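# Hang the bush-filled basket in the tank with the hook

## Task

Using the hook, lower the basket into the tank so it stands upright on the tank's floor, with all the steel bushes still inside it and not moving; it must stay like that without the robot holding it.

## Robot and tools

Robot: a single six-joint Doosan M1013 arm. Instead of a gripper it carries a rigid steel J-shaped hook with no motor and no sensor, so no action number controls the tool and no result reports on it. A load stays on the hook only through its shape, gravity and friction.

Hook geometry (in the tool point's own axes): the tool point is the centre of the hook's round bowl, midway through the plate's 12 mm thickness along x. The bowl bottom lies 22 mm toward +z from it, the tip's end 40 mm toward -z. The shank runs along +z, curves through a half circle toward -y, and the tip returns 40 mm along -z. The mouth opens toward -z, so with +z pointing straight down it faces up; it is 51 mm wide at the tip. A bar up to 40 mm thick lying along x fits in the bowl. The load comes off if the mouth turns downward or the tip slides out from under the bar. A flat block also projects about 9 cm toward the hook's -y from the last joint's axis and rotates with the hook; keep it clear of things.

Scene frame: origin on the table top under the arm base, +z up, +y to the left when facing along +x. The base may be slightly tilted relative to the table. Reported positions are in metres and may be a little off, more so at long reach.

execute_actions(actions): actions is a list of actions run in sequence. Each action lasts 15 control steps of 1/30 s and is a table of 1 to 15 rows; if it has fewer rows, the last row is repeated to fill the 15 steps. Each row is one list of 6 numbers, each in [-1, 1], in the order dx, dy, dz, rx, ry, rz. These are an offset, not a pose: the target for the tool point relative to where it was measured at the start of that action (for the first action in a call, the last pose reported in this scene), expressed in the tool point's own axes. Every row refers back to that same start, not to the row before. Scale: 1.0 equals 0.6 m for dx, dy, dz, and 180 degrees for the rotation; rx, ry, rz form a single rotation vector. Optionally a row can carry 6 more numbers (12 total), each 0 to 1: a stiffness multiplier on each joint's position gain, in the order of the Joint positions line (base to wrist). It persists until changed. In contact, a sudden target jump pushes immediately; very small moves may not start; zero offsets can relax a press. An empty actions list just returns the current state and images.

Motion limits: each step the commanded pose is clipped to within 70 mm and 16 degrees of the measured pose, then reached by damped inverse kinematics, favouring position over orientation. Long moves need several actions; after an action the arm continues at most to the last clipped pose, so send the remainder next. The elbow cannot fully straighten. Joint speed caps: waist and shoulder 2.09, elbow 3.14, wrist joints 3.93 rad/s, reached after 0.3 s; all joints are scaled to finish together. Joint ranges (rad): waist, shoulder, forearm roll, wrist pitch, wrist roll -6.283 to 6.283; elbow -2.792 to 2.792.

Results: a state line with end_effector_position (m), end_effector_quat_wxyz and linear/angular velocities (m/s, rad/s) in the scene frame; Joint positions; joint torques (with per-unit offset, scale and noise, not what faults use); a "Hand target" line giving the pose the controller is currently driving toward; images from cam_high, cam_low, cam_wrist (each 672x504), with updated calibration for any camera that changed. "pose unreachable" means the clearance check (which counts the mounting block under the base as arm) altered or blocked the command. A heavy load makes the tool sag below and tilt away from the target; compare the reported pose with what you sent and correct.

zoom_image(camera, region): camera is "cam_high", "cam_low" or "cam_wrist"; region is [x0, y0, x1, y1] in integer pixels of that camera's latest full image, origin top-left, at most 504 by 504. Returns a sharper close-up.

read_manual(section): returns only licence/notice text ("licences"); no motion.

finished_scene(scene): integer number of the scene being closed. It ends the scene irreversibly after the last command is held and reports success; the basket must already be resting correctly on its own. Ending a reply without any tool call ends everything.

Faults and hazards: a joint hitting its load limit (waist 302, shoulder 302, elbow 142, the three wrist joints 40 N m each, including carried weight) or any external force of 144 N on the arm, hook or load halts the arm for 10 s, yielding to contact, and drops the rest of the call. Holding loads heats motors; a MOTOR HOT line warns, and at the limit an OVER-TEMPERATURE FAULT brakes the arm until it cools. The simulation keeps running while you reply, with the robot holding its last command. Loose objects may occasionally get bumped. Never push or knock anything off the table. Avoid dropping the basket, spilling bushes, slamming, hitting hard or pushing forcefully; move smoothly and efficiently.

Each tool is called as name(argument=value, ...) on one line, values as JSON.

## Session

execute_actions(actions=[])

Scene clock: 0.00 s.
end_effector_position=(+0.1384, -0.2843, +0.2834) end_effector_quat_wxyz=(-0.035, +0.643, +0.666, -0.377) end_effector_velocity=(-0.000, -0.000, +0.000) end_effector_angular_velocity=(+0.001, +0.000, -0.000)
Joint positions: [-0.538 -0.098  2.385 -0.758  1.276 -0.155]
Joint velocities: [-0.001 -0.    -0.     0.     0.    -0.001]
Joint torques (N m, as the joint torque sensors report them, + toward a larger angle): no reading
Hand target: +0.138, -0.284, +0.283; -0.035, +0.643, +0.666, -0.377
Joint stiffness scale: [1. 1. 1. 1. 1. 1.]

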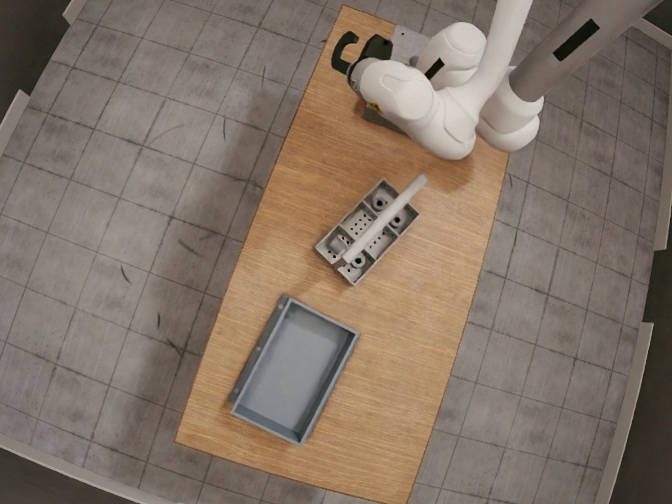

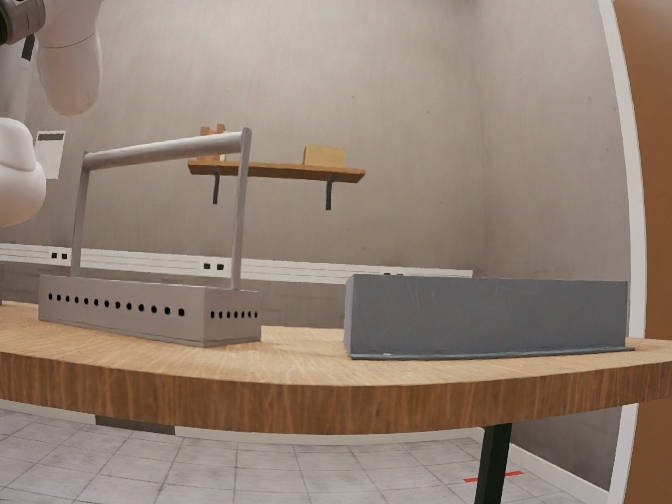

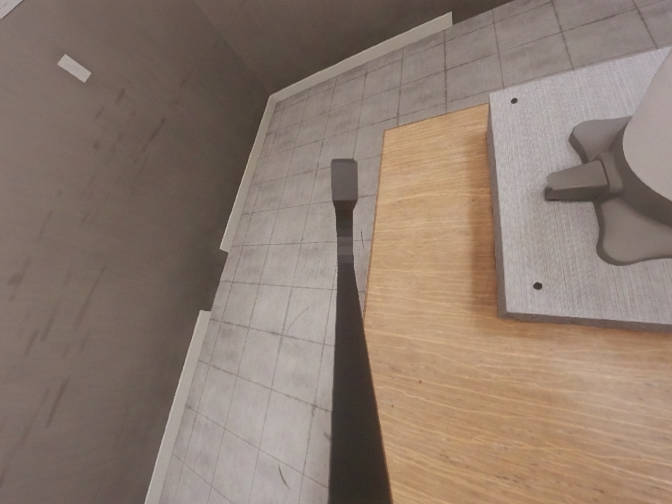

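execute_actions(actions=[[[0.313,0.403,-0.682,-0.258,0.033,-0.332]]])

Scene clock: 35.47 s.
end_effector_position=(+0.2890, -0.1620, +0.3100) end_effector_quat_wxyz=(-0.009, +0.379, +0.911, -0.161) end_effector_velocity=(+0.311, +0.272, +0.063) end_effector_angular_velocity=(+1.013, -0.288, +1.344)
Joint positions: [-0.258 -0.238  2.261 -0.34   1.207 -0.875]
Joint velocities: [ 0.262 -0.057 -0.352  1.027 -0.138 -1.576]
Joint torques (N m, as the joint torque sensors report them, + toward a larger angle): [ -7.26  -7.4  -38.     2.17   0.32   0.1 ]
Hand target: +0.328, -0.130, +0.322; +0.006, +0.310, +0.945, -0.103
Off the commanded pose: 0.315 m, 28 deg; position and orientation clipped at the last step of the last action.
Joint stiffness scale: [1. 1. 1. 1. 1. 1.]
camera_calibration (this result's frames):
cam_wrist: T_world_to_cam=[[-0.683016, 0.716686, -0.140888, 0.365893], [0.727068, 0.685541, -0.0374884, -0.0965001], [0.0697171, -0.12804, -0.989316, 0.413939], [0, 0, 0, 1]] pos_world=[0.291214, -0.143075, 0.457448]

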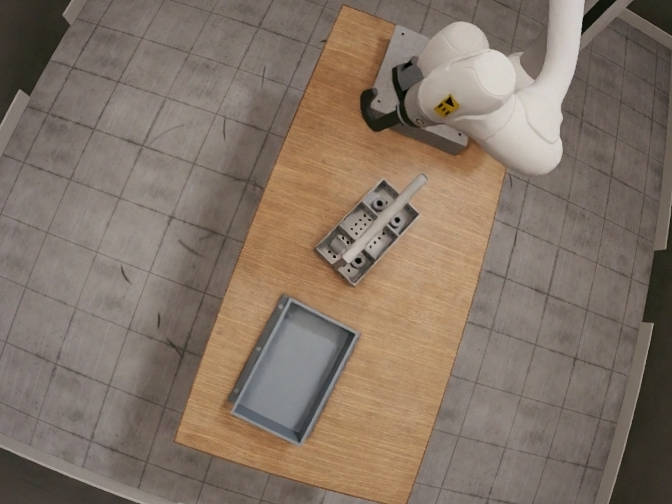

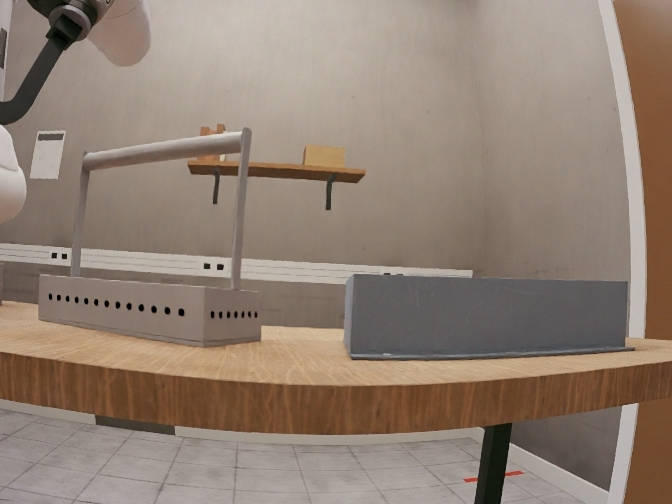

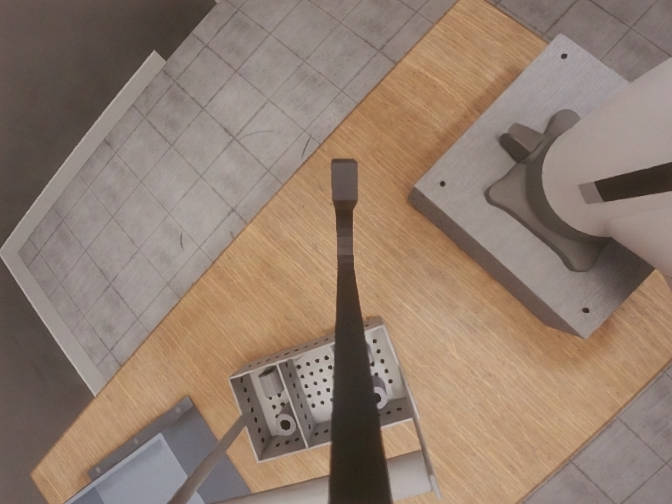

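execute_actions(actions=[[[-0.06,0.45,-0.293,-0.095,0.012,-0.123]]])

Scene clock: 50.93 s.
end_effector_position=(+0.4754, -0.0010, +0.3840) end_effector_quat_wxyz=(+0.004, +0.198, +0.980, -0.014) end_effector_velocity=(+0.308, +0.274, +0.118) end_effector_angular_velocity=(+0.029, -0.002, +0.038)
Joint positions: [-0.01  -0.078  1.938 -0.032  1.276 -1.145]
Joint velocities: [ 0.533  0.484 -0.665  0.03   0.193  0.481]
Joint torques (N m, as the joint torque sensors report them, + toward a larger angle): [ -0.84 -33.16 -42.24   3.78   0.02  -0.43]
Hand target: +0.510, +0.035, +0.396; +0.001, +0.196, +0.981, -0.010
Off the commanded pose: 0.067 m, 0 deg; position clipped at the last step of the last action.
Joint stiffness scale: [1. 1. 1. 1. 1. 1.]
camera_calibration (this result's frames):
cam_wrist: T_world_to_cam=[[-0.902566, 0.428989, -0.0366406, 0.452318], [0.409141, 0.881076, 0.237294, -0.293718], [0.13408, 0.199183, -0.970747, 0.457368], [0, 0, 0, 1]] pos_world=[0.467096, -0.0263512, 0.530259]

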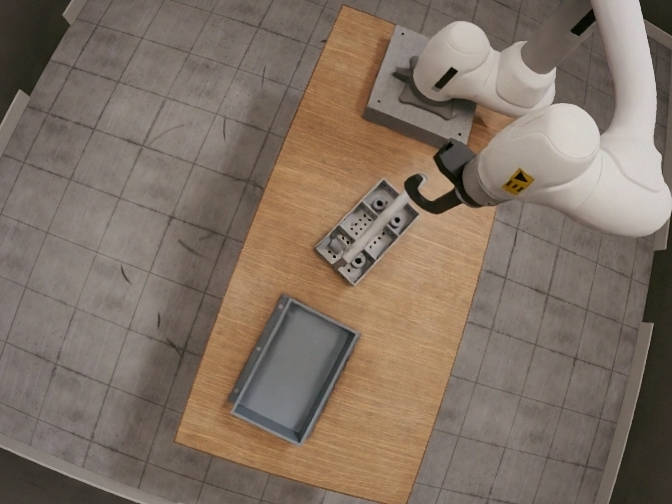

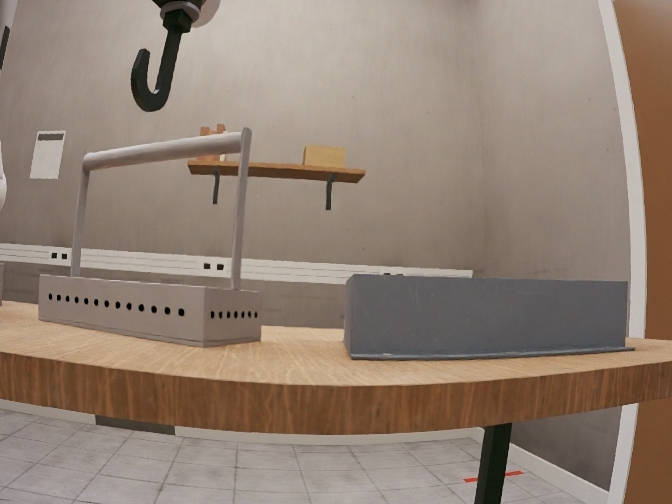

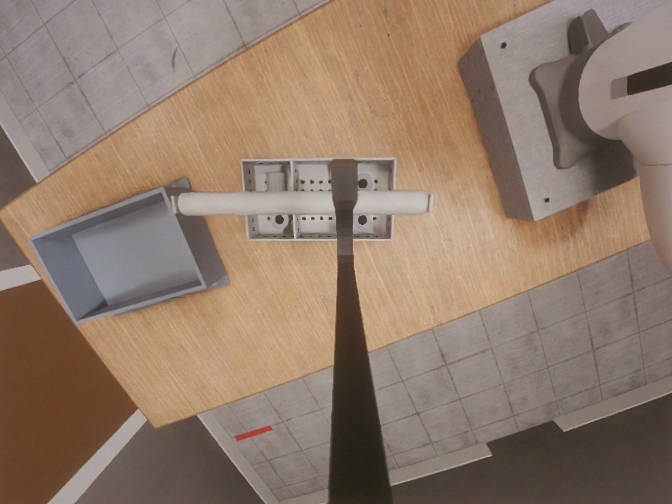

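execute_actions(actions=[[[-0.047,0.098,0,0,0,0]],[[0,0,0.2,0,0,0]],[[0,0,0.16,0,0,0]],[[0,0,0,0,0,0]]])

Scene clock: 58.67 s.
end_effector_position=(+0.5215, +0.0422, +0.1783) end_effector_quat_wxyz=(+0.004, +0.196, +0.981, -0.008) end_effector_velocity=(-0.000, -0.000, +0.000) end_effector_angular_velocity=(-0.000, -0.001, -0.001)
Joint positions: [ 0.062  0.174  2.089 -0.026  0.871 -1.069]
Joint velocities: [-0.001 -0.001 -0.    -0.     0.     0.   ]
Joint torques (N m, as the joint torque sensors report them, + toward a larger angle): [ -3.21 -56.9  -33.53   3.32   0.12  -0.14]
Hand target: +0.521, +0.042, +0.178; +0.004, +0.196, +0.981, -0.008
Off the commanded pose: 0.000 m, 0 deg.
Joint stiffness scale: [1. 1. 1. 1. 1. 1.]
camera_calibration (this result's frames):
cam_wrist: T_world_to_cam=[[-0.904267, 0.425546, -0.0348037, 0.46859], [0.404656, 0.880168, 0.248108, -0.301389], [0.136214, 0.210272, -0.968107, 0.24088], [0, 0, 0, 1]] pos_world=[0.512878, 0.0152163, 0.324283]

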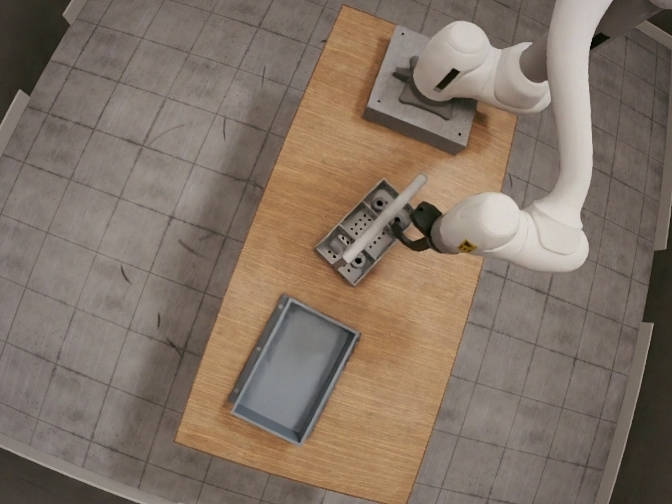

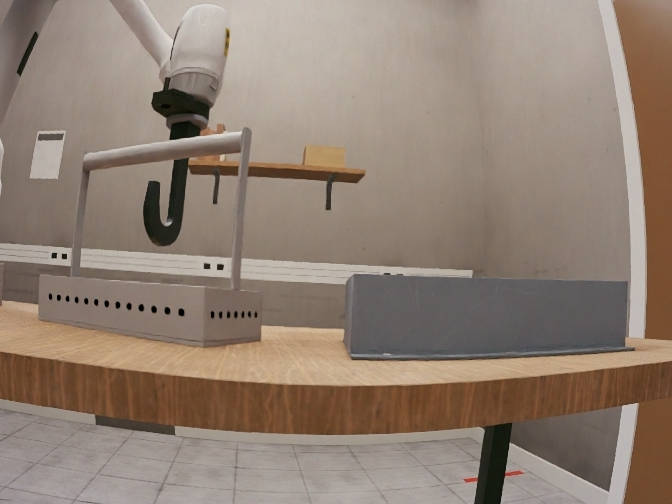

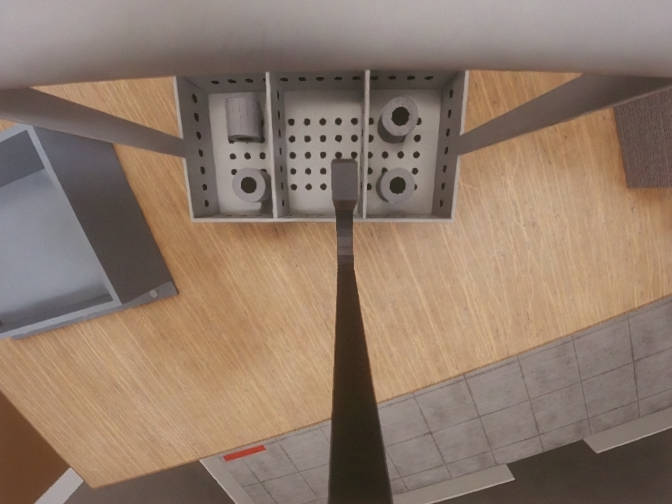

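execute_actions(actions=[[[-0.035,-0.15,0.015,0,0,0]],[[0,0,0,0,0,0]]])

Scene clock: 64.50 s.
end_effector_position=(+0.5073, -0.0467, +0.1697) end_effector_quat_wxyz=(+0.002, +0.195, +0.981, -0.010) end_effector_velocity=(-0.000, +0.000, +0.000) end_effector_angular_velocity=(+0.001, +0.000, -0.002)
Joint positions: [-0.105  0.158  2.13  -0.028  0.848 -1.237]
Joint velocities: [-0.001 -0.     0.     0.001  0.     0.   ]
Joint torques (N m, as the joint torque sensors report them, + toward a larger angle): [ -1.66 -54.15 -32.48   2.91   0.12  -0.04]
Hand target: +0.507, -0.046, +0.170; +0.002, +0.195, +0.981, -0.010
Off the commanded pose: 0.000 m, 0 deg.
Joint stiffness scale: [1. 1. 1. 1. 1. 1.]
camera_calibration (this result's frames):
cam_wrist: T_world_to_cam=[[-0.905292, 0.423659, -0.0309806, 0.493021], [0.404143, 0.881457, 0.244338, -0.214376], [0.130824, 0.208677, -0.969195, 0.255991], [0, 0, 0, 1]] pos_world=[0.499477, -0.0733285, 0.315759]

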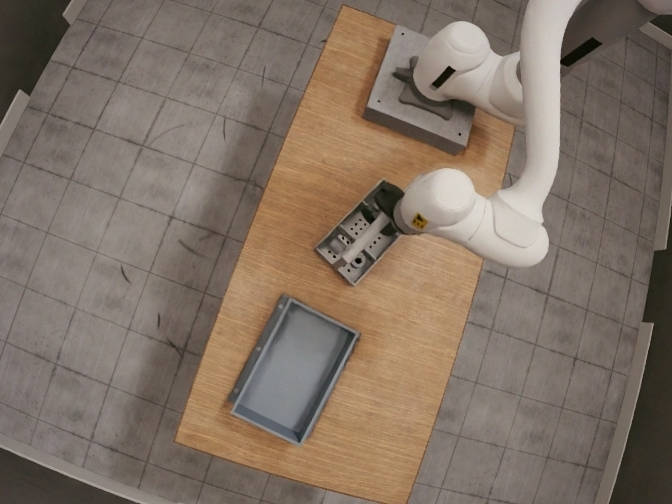

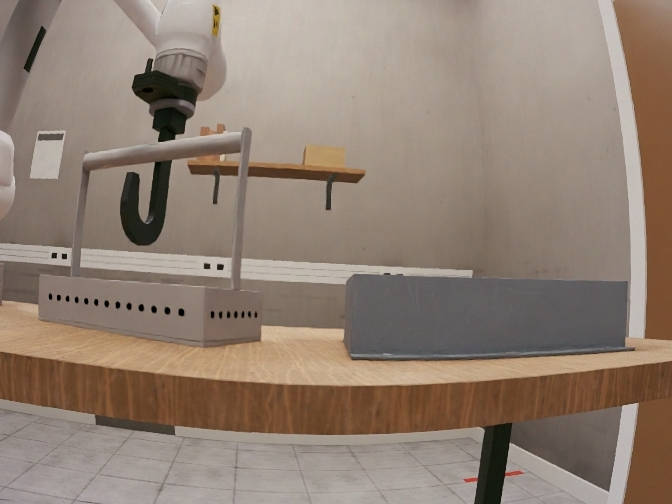

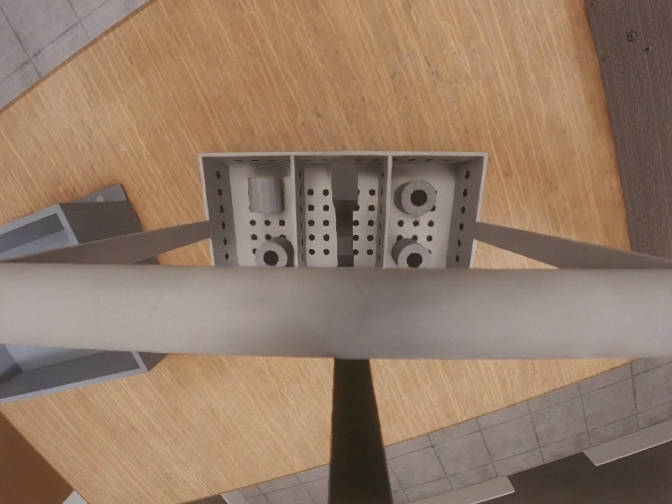

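Lift gently.

execute_actions(actions=[[[0,0,-0.08,0,0,0]],[[0,0,-0.06,0,0,0]],[[0,0,-0.06,0,0,0]],[[0,0,-0.1,0,0,0]],[[0,0,0,0,0,0]]])

Scene clock: 77.20 s.
end_effector_position=(+0.4993, -0.0476, +0.3240) end_effector_quat_wxyz=(-0.015, +0.199, +0.980, -0.014) end_effector_velocity=(+0.000, -0.000, -0.001) end_effector_angular_velocity=(-0.000, +0.002, +0.001)
Joint positions: [-0.105  0.013  1.965 -0.028  1.193 -1.237]
Joint velocities: [-0.     0.002  0.001 -0.    -0.001 -0.001]
Joint torques (N m, as the joint torque sensors report them, + toward a larger angle): [ -3.49 -60.25 -53.13   3.     0.79  -0.25]
Hand target: +0.501, -0.048, +0.325; -0.014, +0.199, +0.980, -0.014
Off the commanded pose: 0.002 m, 0 deg.
Joint stiffness scale: [1. 1. 1. 1. 1. 1.]
camera_calibration (this result's frames):
cam_wrist: T_world_to_cam=[[-0.902363, 0.430976, -0.000732367, 0.48011], [0.419462, 0.878641, 0.228125, -0.250537], [0.0989601, 0.205545, -0.973631, 0.424022], [0, 0, 0, 1]] pos_world=[0.496363, -0.0739398, 0.470347]

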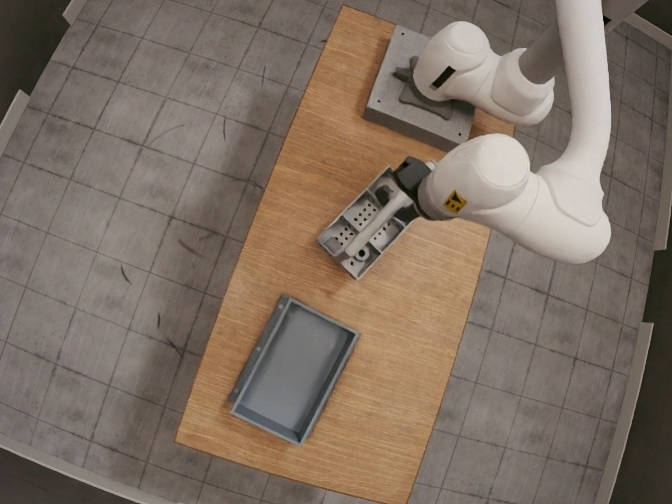

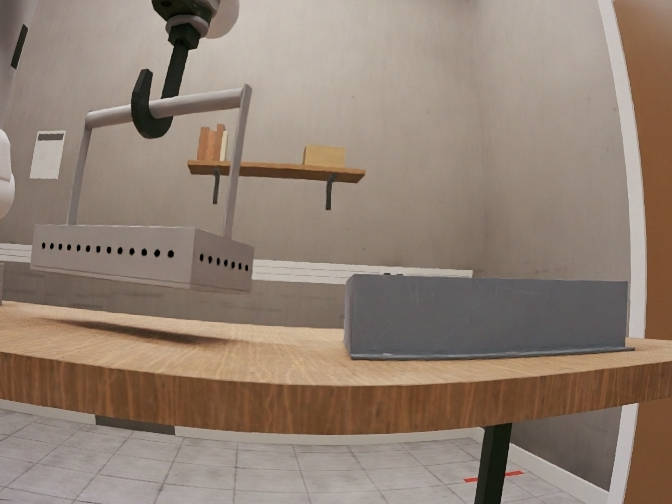

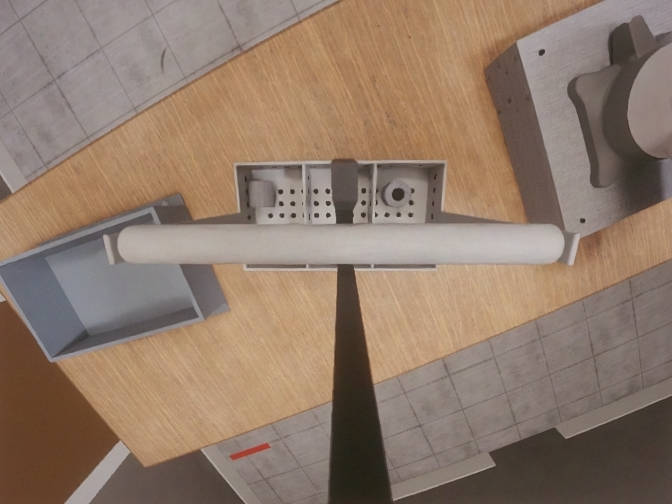

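execute_actions(actions=[[[0,0,-0.1,0,0,-0.04]],[[0,0,-0.1,0,0,-0.045]],[[-0.06,0,0,0,0,0]],[[-0.12,0,0,0,0,0]],[[-0.12,0,0,0,0,0]],[[-0.12,0,0,0,0,0]],[[-0.12,0,0,0,0,0]],[[-0.12,0,0,0,0,0]],[[-0.06,0,0,0,0,0]],[[0,0,0,0,0,0]],[[0,0,0,0,0,0]]])

Scene clock: 92.43 s.
end_effector_position=(+0.9042, -0.0908, +0.3676) end_effector_quat_wxyz=(-0.043, +0.071, +0.997, -0.012) end_effector_velocity=(+0.000, -0.000, -0.001) end_effector_angular_velocity=(+0.000, +0.001, -0.000)
Joint positions: [-0.115  0.655  1.003 -0.027  1.565 -1.516]
Joint velocities: [-0.     0.001  0.     0.     0.     0.   ]
Joint torques (N m, as the joint torque sensors report them, + toward a larger angle): [  -4.45 -132.09  -50.63    3.28    1.61    0.  ]
Hand target: +0.904, -0.091, +0.368; -0.043, +0.071, +0.997, -0.012
Off the commanded pose: 0.000 m, 0 deg.
Joint stiffness scale: [1. 1. 1. 1. 1. 1.]
camera_calibration (this result's frames):
cam_wrist: T_world_to_cam=[[-0.98071, 0.186137, 0.0596663, 0.890483], [0.194933, 0.953897, 0.228214, -0.182605], [-0.0144363, 0.235443, -0.971781, 0.539817], [0, 0, 0, 1]] pos_world=[0.916694, -0.118662, 0.513125]

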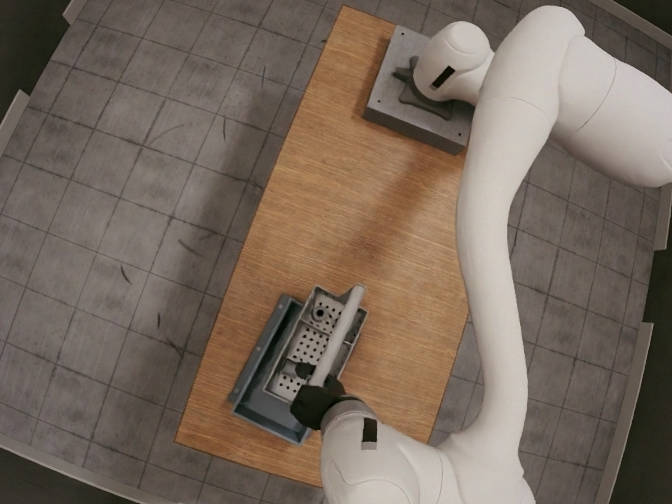

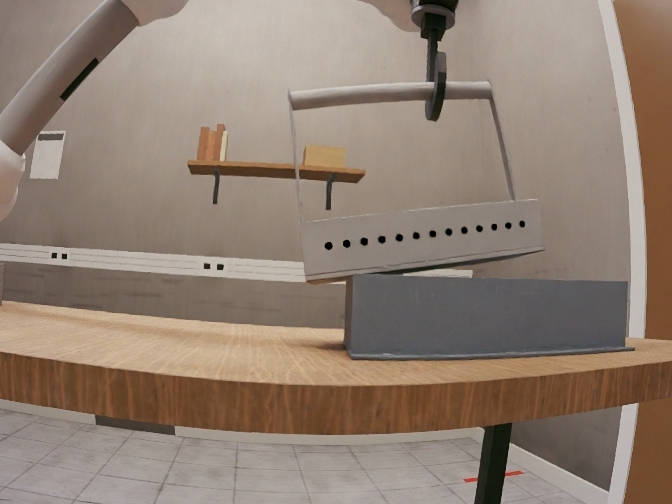

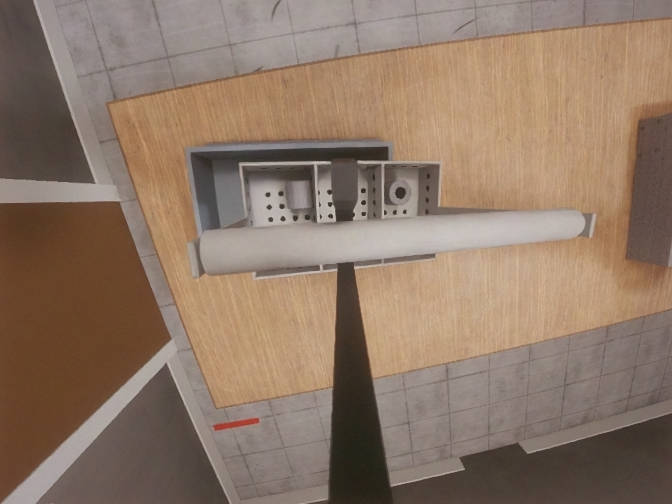

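execute_actions(actions=[[[0,0,0.03,0,-0.027,0]],[[0.05,0,0,0,0,0]],[[0.05,0,0,0,0,0]],[[0,0,0,0,0,0]]])

Scene clock: 105.37 s.
end_effector_position=(+0.8463, -0.0855, +0.3351) end_effector_quat_wxyz=(-0.011, +0.068, +0.998, -0.013) end_effector_velocity=(+0.000, -0.001, -0.001) end_effector_angular_velocity=(+0.000, +0.001, -0.001)
Joint positions: [-0.115  0.527  1.268 -0.027  1.364 -1.515]
Joint velocities: [-0.001  0.001 -0.     0.    -0.     0.001]
Joint torques (N m, as the joint torque sensors report them, + toward a larger angle): [  -2.37 -105.38  -42.57    3.95    0.     -0.11]
Hand target: +0.846, -0.086, +0.335; -0.011, +0.068, +0.998, -0.013
Off the commanded pose: 0.000 m, 0 deg.
Joint stiffness scale: [1. 1. 1. 1. 1. 1.]
camera_calibration (this result's frames):
cam_wrist: T_world_to_cam=[[-0.983442, 0.181197, -0.00302831, 0.857548], [0.17542, 0.95602, 0.235061, -0.15449], [0.0454875, 0.230638, -0.971976, 0.455132], [0, 0, 0, 1]] pos_world=[0.849747, -0.11266, 0.481289]

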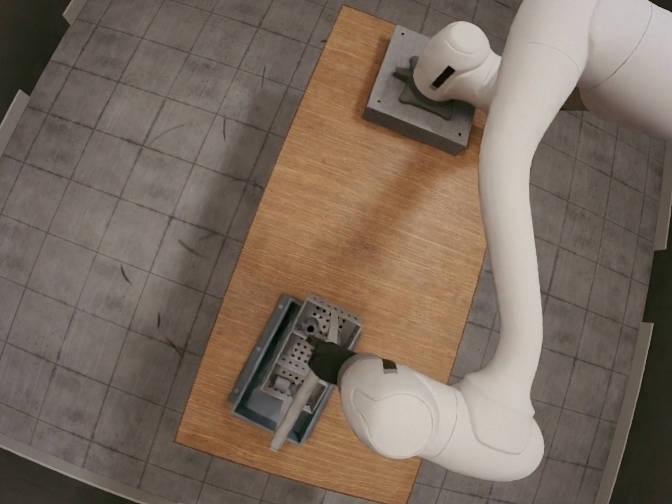

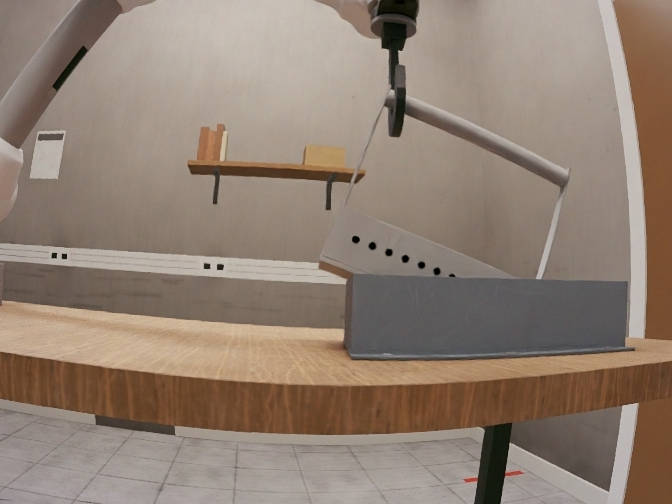

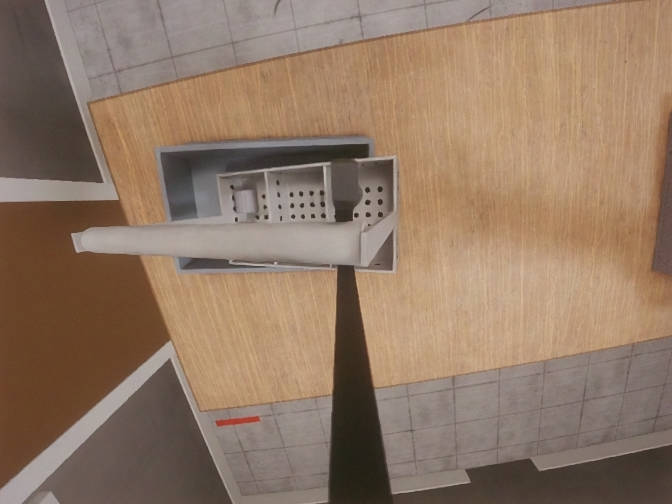

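execute_actions(actions=[[[-0.1,0,0.035,0,0,0]],[[-0.1,0,0.04,0,0,0]],[[0,0,0,0,0,0]]])

Scene clock: 110.70 s.
end_effector_position=(+0.9617, -0.0967, +0.2929) end_effector_quat_wxyz=(-0.007, +0.068, +0.998, -0.013) end_effector_velocity=(-0.000, -0.001, -0.001) end_effector_angular_velocity=(-0.003, +0.002, +0.000)
Joint positions: [-0.116  0.74   0.989 -0.027  1.422 -1.519]
Joint velocities: [-0.001  0.001 -0.    -0.003  0.001 -0.001]
Joint torques (N m, as the joint torque sensors report them, + toward a larger angle): [  -2.9  -123.91  -43.49    4.15    0.03   -0.5 ]
Hand target: +0.962, -0.097, +0.293; -0.007, +0.068, +0.998, -0.013
Off the commanded pose: 0.000 m, 0 deg.
Joint stiffness scale: [1. 1. 1. 1. 1. 1.]
camera_calibration (this result's frames):
cam_wrist: T_world_to_cam=[[-0.983542, 0.180301, -0.0116731, 0.97546], [0.172504, 0.956291, 0.236114, -0.151546], [0.0537345, 0.230214, -0.971655, 0.403311], [0, 0, 0, 1]] pos_world=[0.963877, -0.123802, 0.439048]

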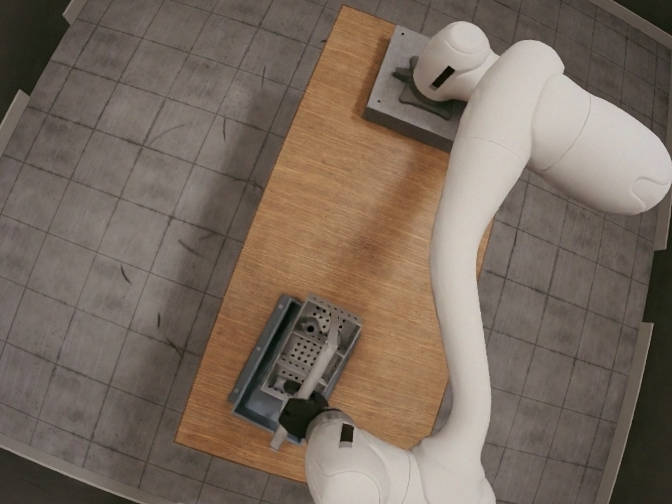

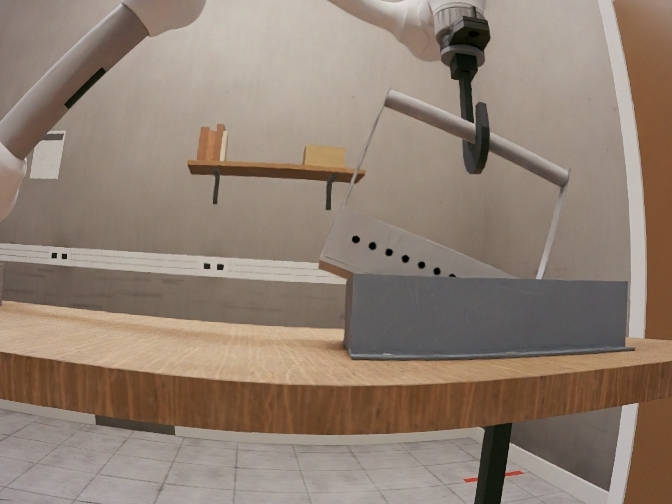

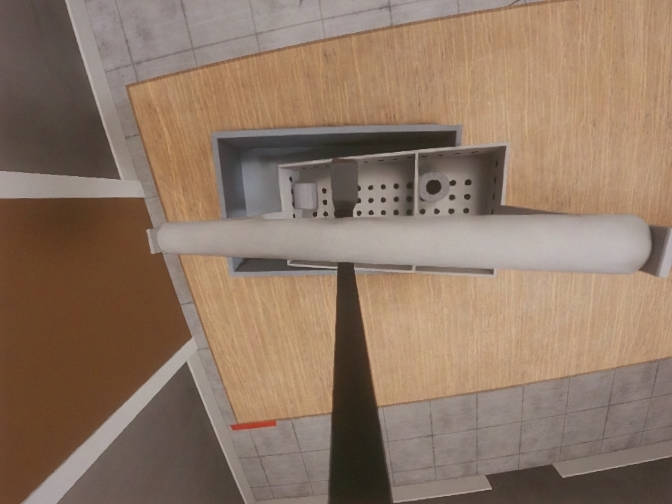

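execute_actions(actions=[[[0,0,-0.05,0,0,0]],[[0,0,-0.05,0,0,0]],[[0,0,-0.05,0,0,0]],[[0,0,-0.05,0,0,0]],[[0,0,-0.02,0,0,0]],[[0,0,-0.01,0,0,0]]])

Scene clock: 117.70 s.
end_effector_position=(+0.9560, -0.0964, +0.3854) end_effector_quat_wxyz=(-0.031, +0.071, +0.997, -0.012) end_effector_velocity=(-0.001, -0.001, +0.001) end_effector_angular_velocity=(+0.001, +0.001, -0.001)
Joint positions: [-0.116  0.744  0.817 -0.027  1.637 -1.519]
Joint velocities: [-0.001 -0.    -0.     0.001  0.002  0.   ]
Joint torques (N m, as the joint torque sensors report them, + toward a larger angle): [  -3.19 -152.3   -57.97    2.74    0.47   -0.29]
Hand target: +0.958, -0.096, +0.391; -0.028, +0.071, +0.997, -0.012
Off the commanded pose: 0.006 m, 0 deg.
Joint stiffness scale: [1. 1. 1. 1. 1. 1.]
camera_calibration (this result's frames):
cam_wrist: T_world_to_cam=[[-0.981953, 0.185853, 0.0350174, 0.951894], [0.188881, 0.954359, 0.231349, -0.186768], [0.00957785, 0.233788, -0.97224, 0.536229], [0, 0, 0, 1]] pos_world=[0.964857, -0.124033, 0.531219]

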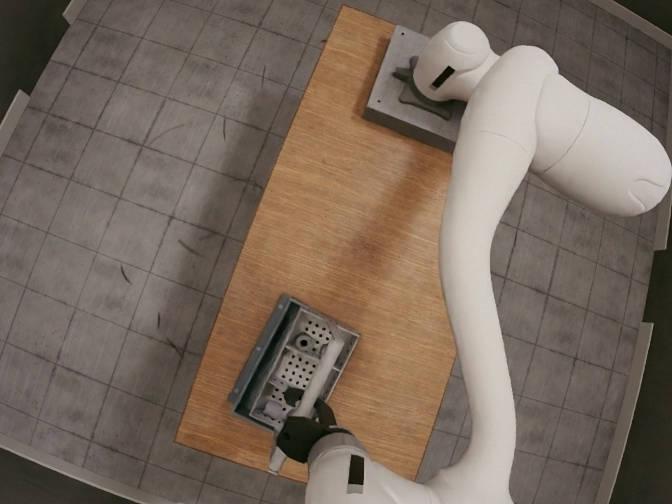

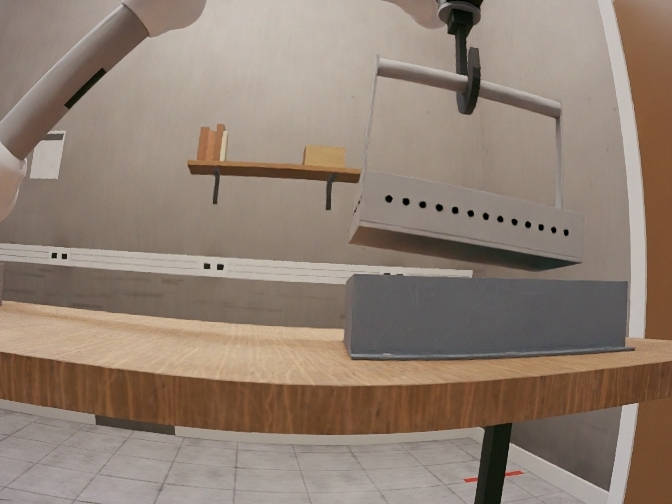

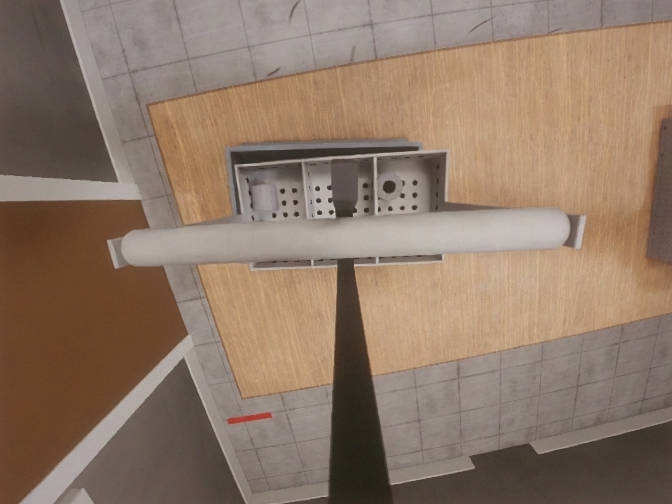

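execute_actions(actions=[[[-0.035,-0.035,-0.01,0,0,0]],[[0,0,-0.01,0,0,0]],[[0,0,0.05,0,0,0]],[[0,0,0.05,0,0,0]],[[0,0,0.04,0,0,0]],[[0,0,0,0,0,0]]])

Scene clock: 125.87 s.
end_effector_position=(+0.9640, -0.1149, +0.2967) end_effector_quat_wxyz=(-0.043, +0.068, +0.997, -0.011) end_effector_velocity=(-0.000, -0.001, -0.000) end_effector_angular_velocity=(+0.000, +0.000, -0.001)
Joint positions: [-0.134  0.79   0.896 -0.027  1.536 -1.54 ]
Joint velocities: [-0.001  0.     0.     0.     0.    -0.   ]
Joint torques (N m, as the joint torque sensors report them, + toward a larger angle): [  -1.95 -126.94  -43.82    3.91    0.41   -0.33]
Hand target: +0.964, -0.115, +0.297; -0.043, +0.068, +0.997, -0.011
Off the commanded pose: 0.000 m, 0 deg.
Joint stiffness scale: [1. 1. 1. 1. 1. 1.]
camera_calibration (this result's frames):
cam_wrist: T_world_to_cam=[[-0.981666, 0.18108, 0.059509, 0.95822], [0.190017, 0.954267, 0.230799, -0.151085], [-0.0149945, 0.237875, -0.97118, 0.478135], [0, 0, 0, 1]] pos_world=[0.97653, -0.143075, 0.442203]

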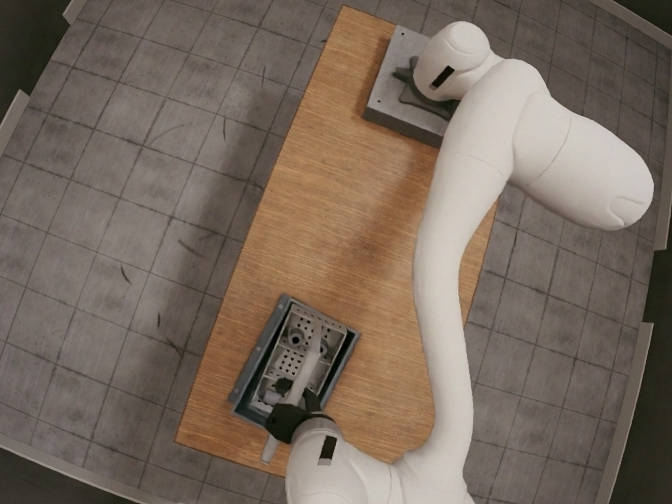

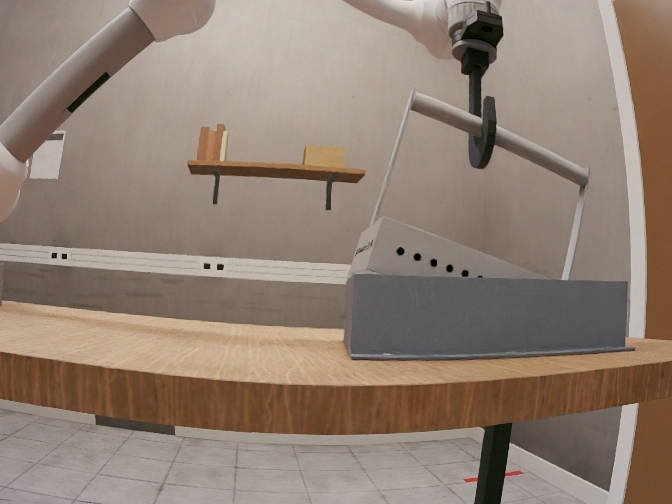

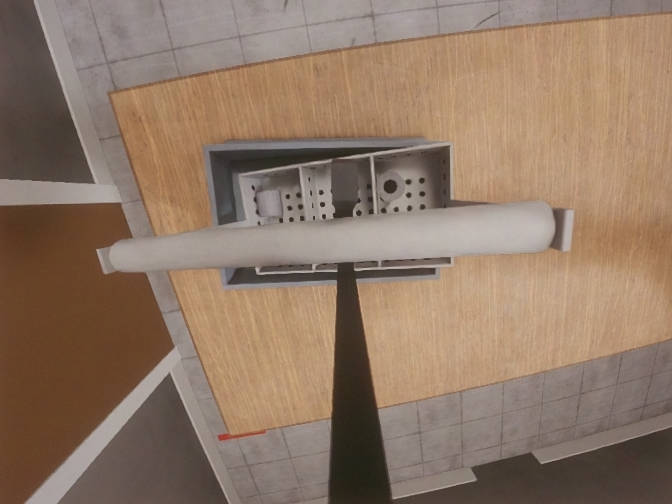

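execute_actions(actions=[[[0,0,-0.05,0,-0.02,0]],[[0,0,-0.05,0,0,0]],[[0,0,-0.05,0,0,0]],[[0,0,-0.05,0,0,0]],[[-0.04,0,-0.02,0,0,0]],[[-0.04,0,-0.02,0,0,0]],[[0,0,-0.015,0,0,0]],[[0,0,-0.015,0,0,0]]])

execute_actions(actions=[[[0,0,0.04,0,0,0]],[[0,0,0.04,0,0,0]],[[0,0,0.04,0,0,0]],[[0,0,0,0,0,0]]])

Scene clock: 135.57 s.
end_effector_position=(+1.0107, -0.1198, +0.4002) end_effector_quat_wxyz=(-0.041, +0.072, +0.997, -0.011) end_effector_velocity=(-0.000, -0.002, +0.001) end_effector_angular_velocity=(-0.003, +0.001, -0.002)
Joint positions: [-0.134  0.914  0.481 -0.027  1.823 -1.54 ]
Joint velocities: [-0.001  0.001 -0.003 -0.003  0.003 -0.   ]
Joint torques (N m, as the joint torque sensors report them, + toward a larger angle): [  -5.42 -163.18  -56.69    3.05    1.33   -0.15]
Hand target: +1.011, -0.120, +0.406; -0.038, +0.072, +0.997, -0.011
Off the commanded pose: 0.006 m, 0 deg.
Joint stiffness scale: [1. 1. 1. 1. 1. 1.]
camera_calibration (this result's frames):
cam_wrist: T_world_to_cam=[[-0.98053, 0.188288, 0.0557628, 1.00002], [0.196138, 0.952897, 0.231337, -0.185713], [-0.00957845, 0.23777, -0.971274, 0.574978], [0, 0, 0, 1]] pos_world=[1.02248, -0.148037, 0.54566]

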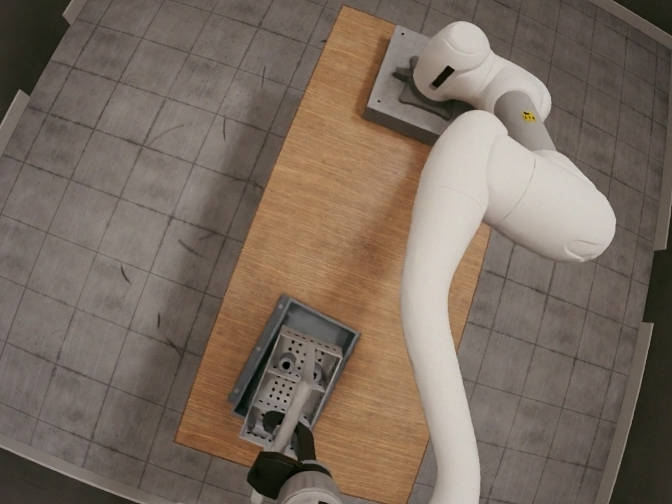

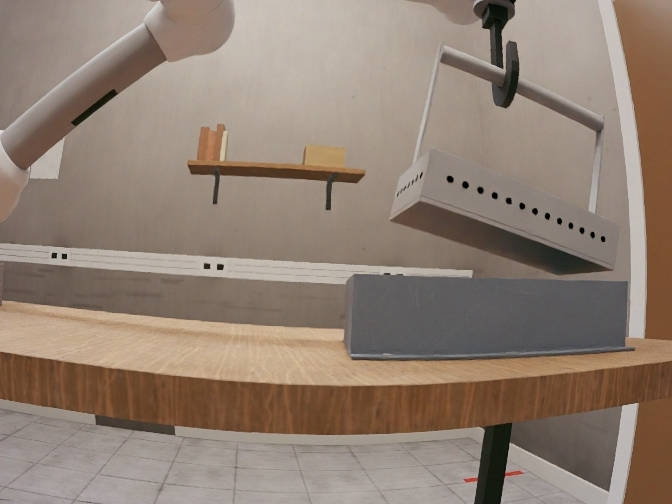

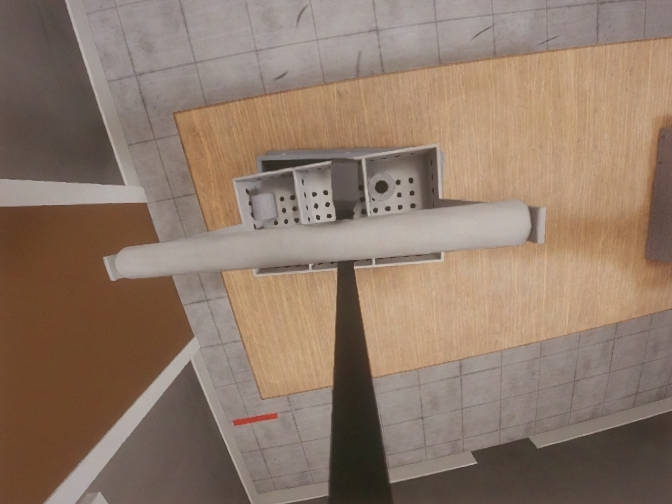

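Scene clock: 137.57 s.
end_effector_position=(+1.0041, -0.1189, +0.3078) end_effector_quat_wxyz=(-0.056, +0.070, +0.996, -0.010) end_effector_velocity=(-0.000, -0.001, +0.000) end_effector_angular_velocity=(+0.000, -0.001, -0.001)
Joint positions: [-0.134  0.899  0.677 -0.026  1.673 -1.54 ]
Joint velocities: [-0.001 -0.     0.     0.    -0.    -0.   ]
Joint torques (N m, as the joint torque sensors report them, + toward a larger angle): [  -3.84 -136.9   -43.11    4.09    0.39   -0.04]
Hand target: +1.004, -0.119, +0.308; -0.056, +0.070, +0.996, -0.010
Off the commanded pose: 0.000 m, 0 deg.
Joint stiffness scale: [1. 1. 1. 1. 1. 1.]
camera_calibration (this result's frames):
cam_wrist: T_world_to_cam=[[-0.979101, 0.184106, 0.0864123, 0.987134], [0.199359, 0.952854, 0.228747, -0.166252], [-0.0402246, 0.241194, -0.969643, 0.515652], [0, 0, 0, 1]] pos_world=[1.02039, -0.147695, 0.452728]

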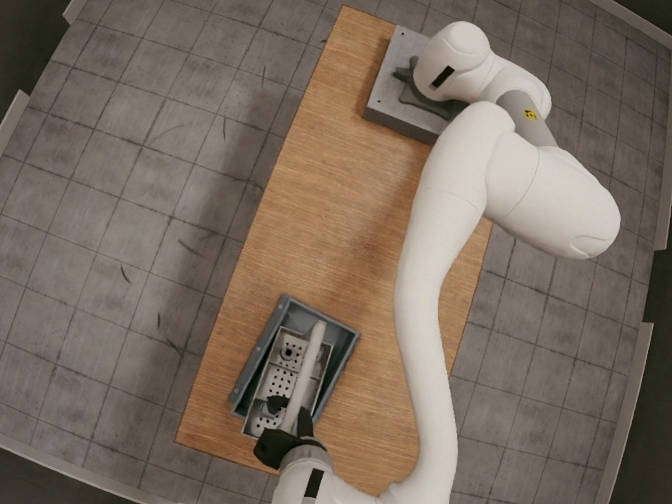

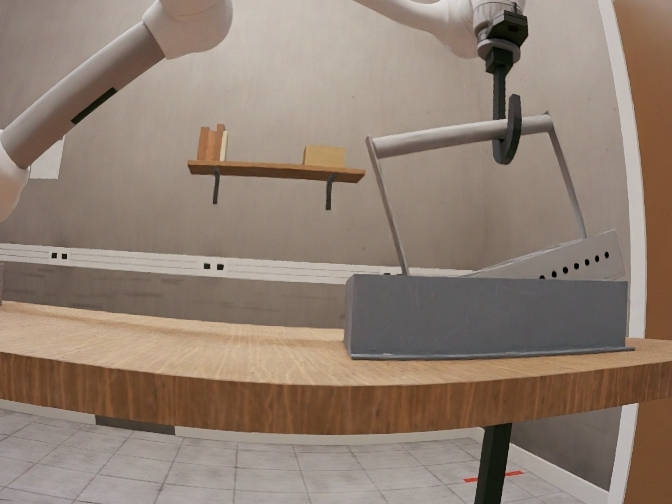

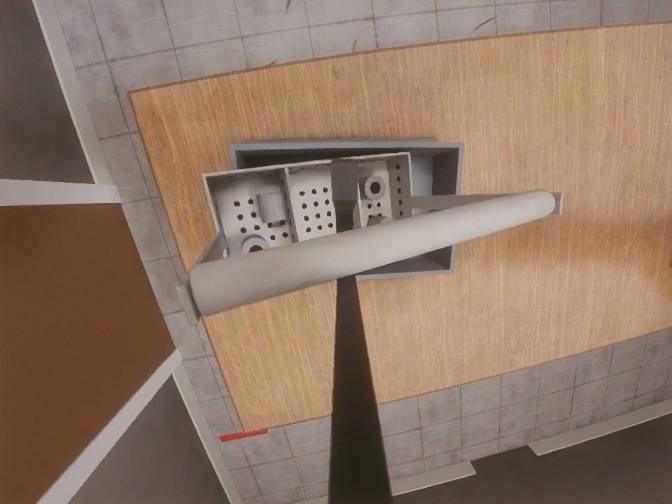

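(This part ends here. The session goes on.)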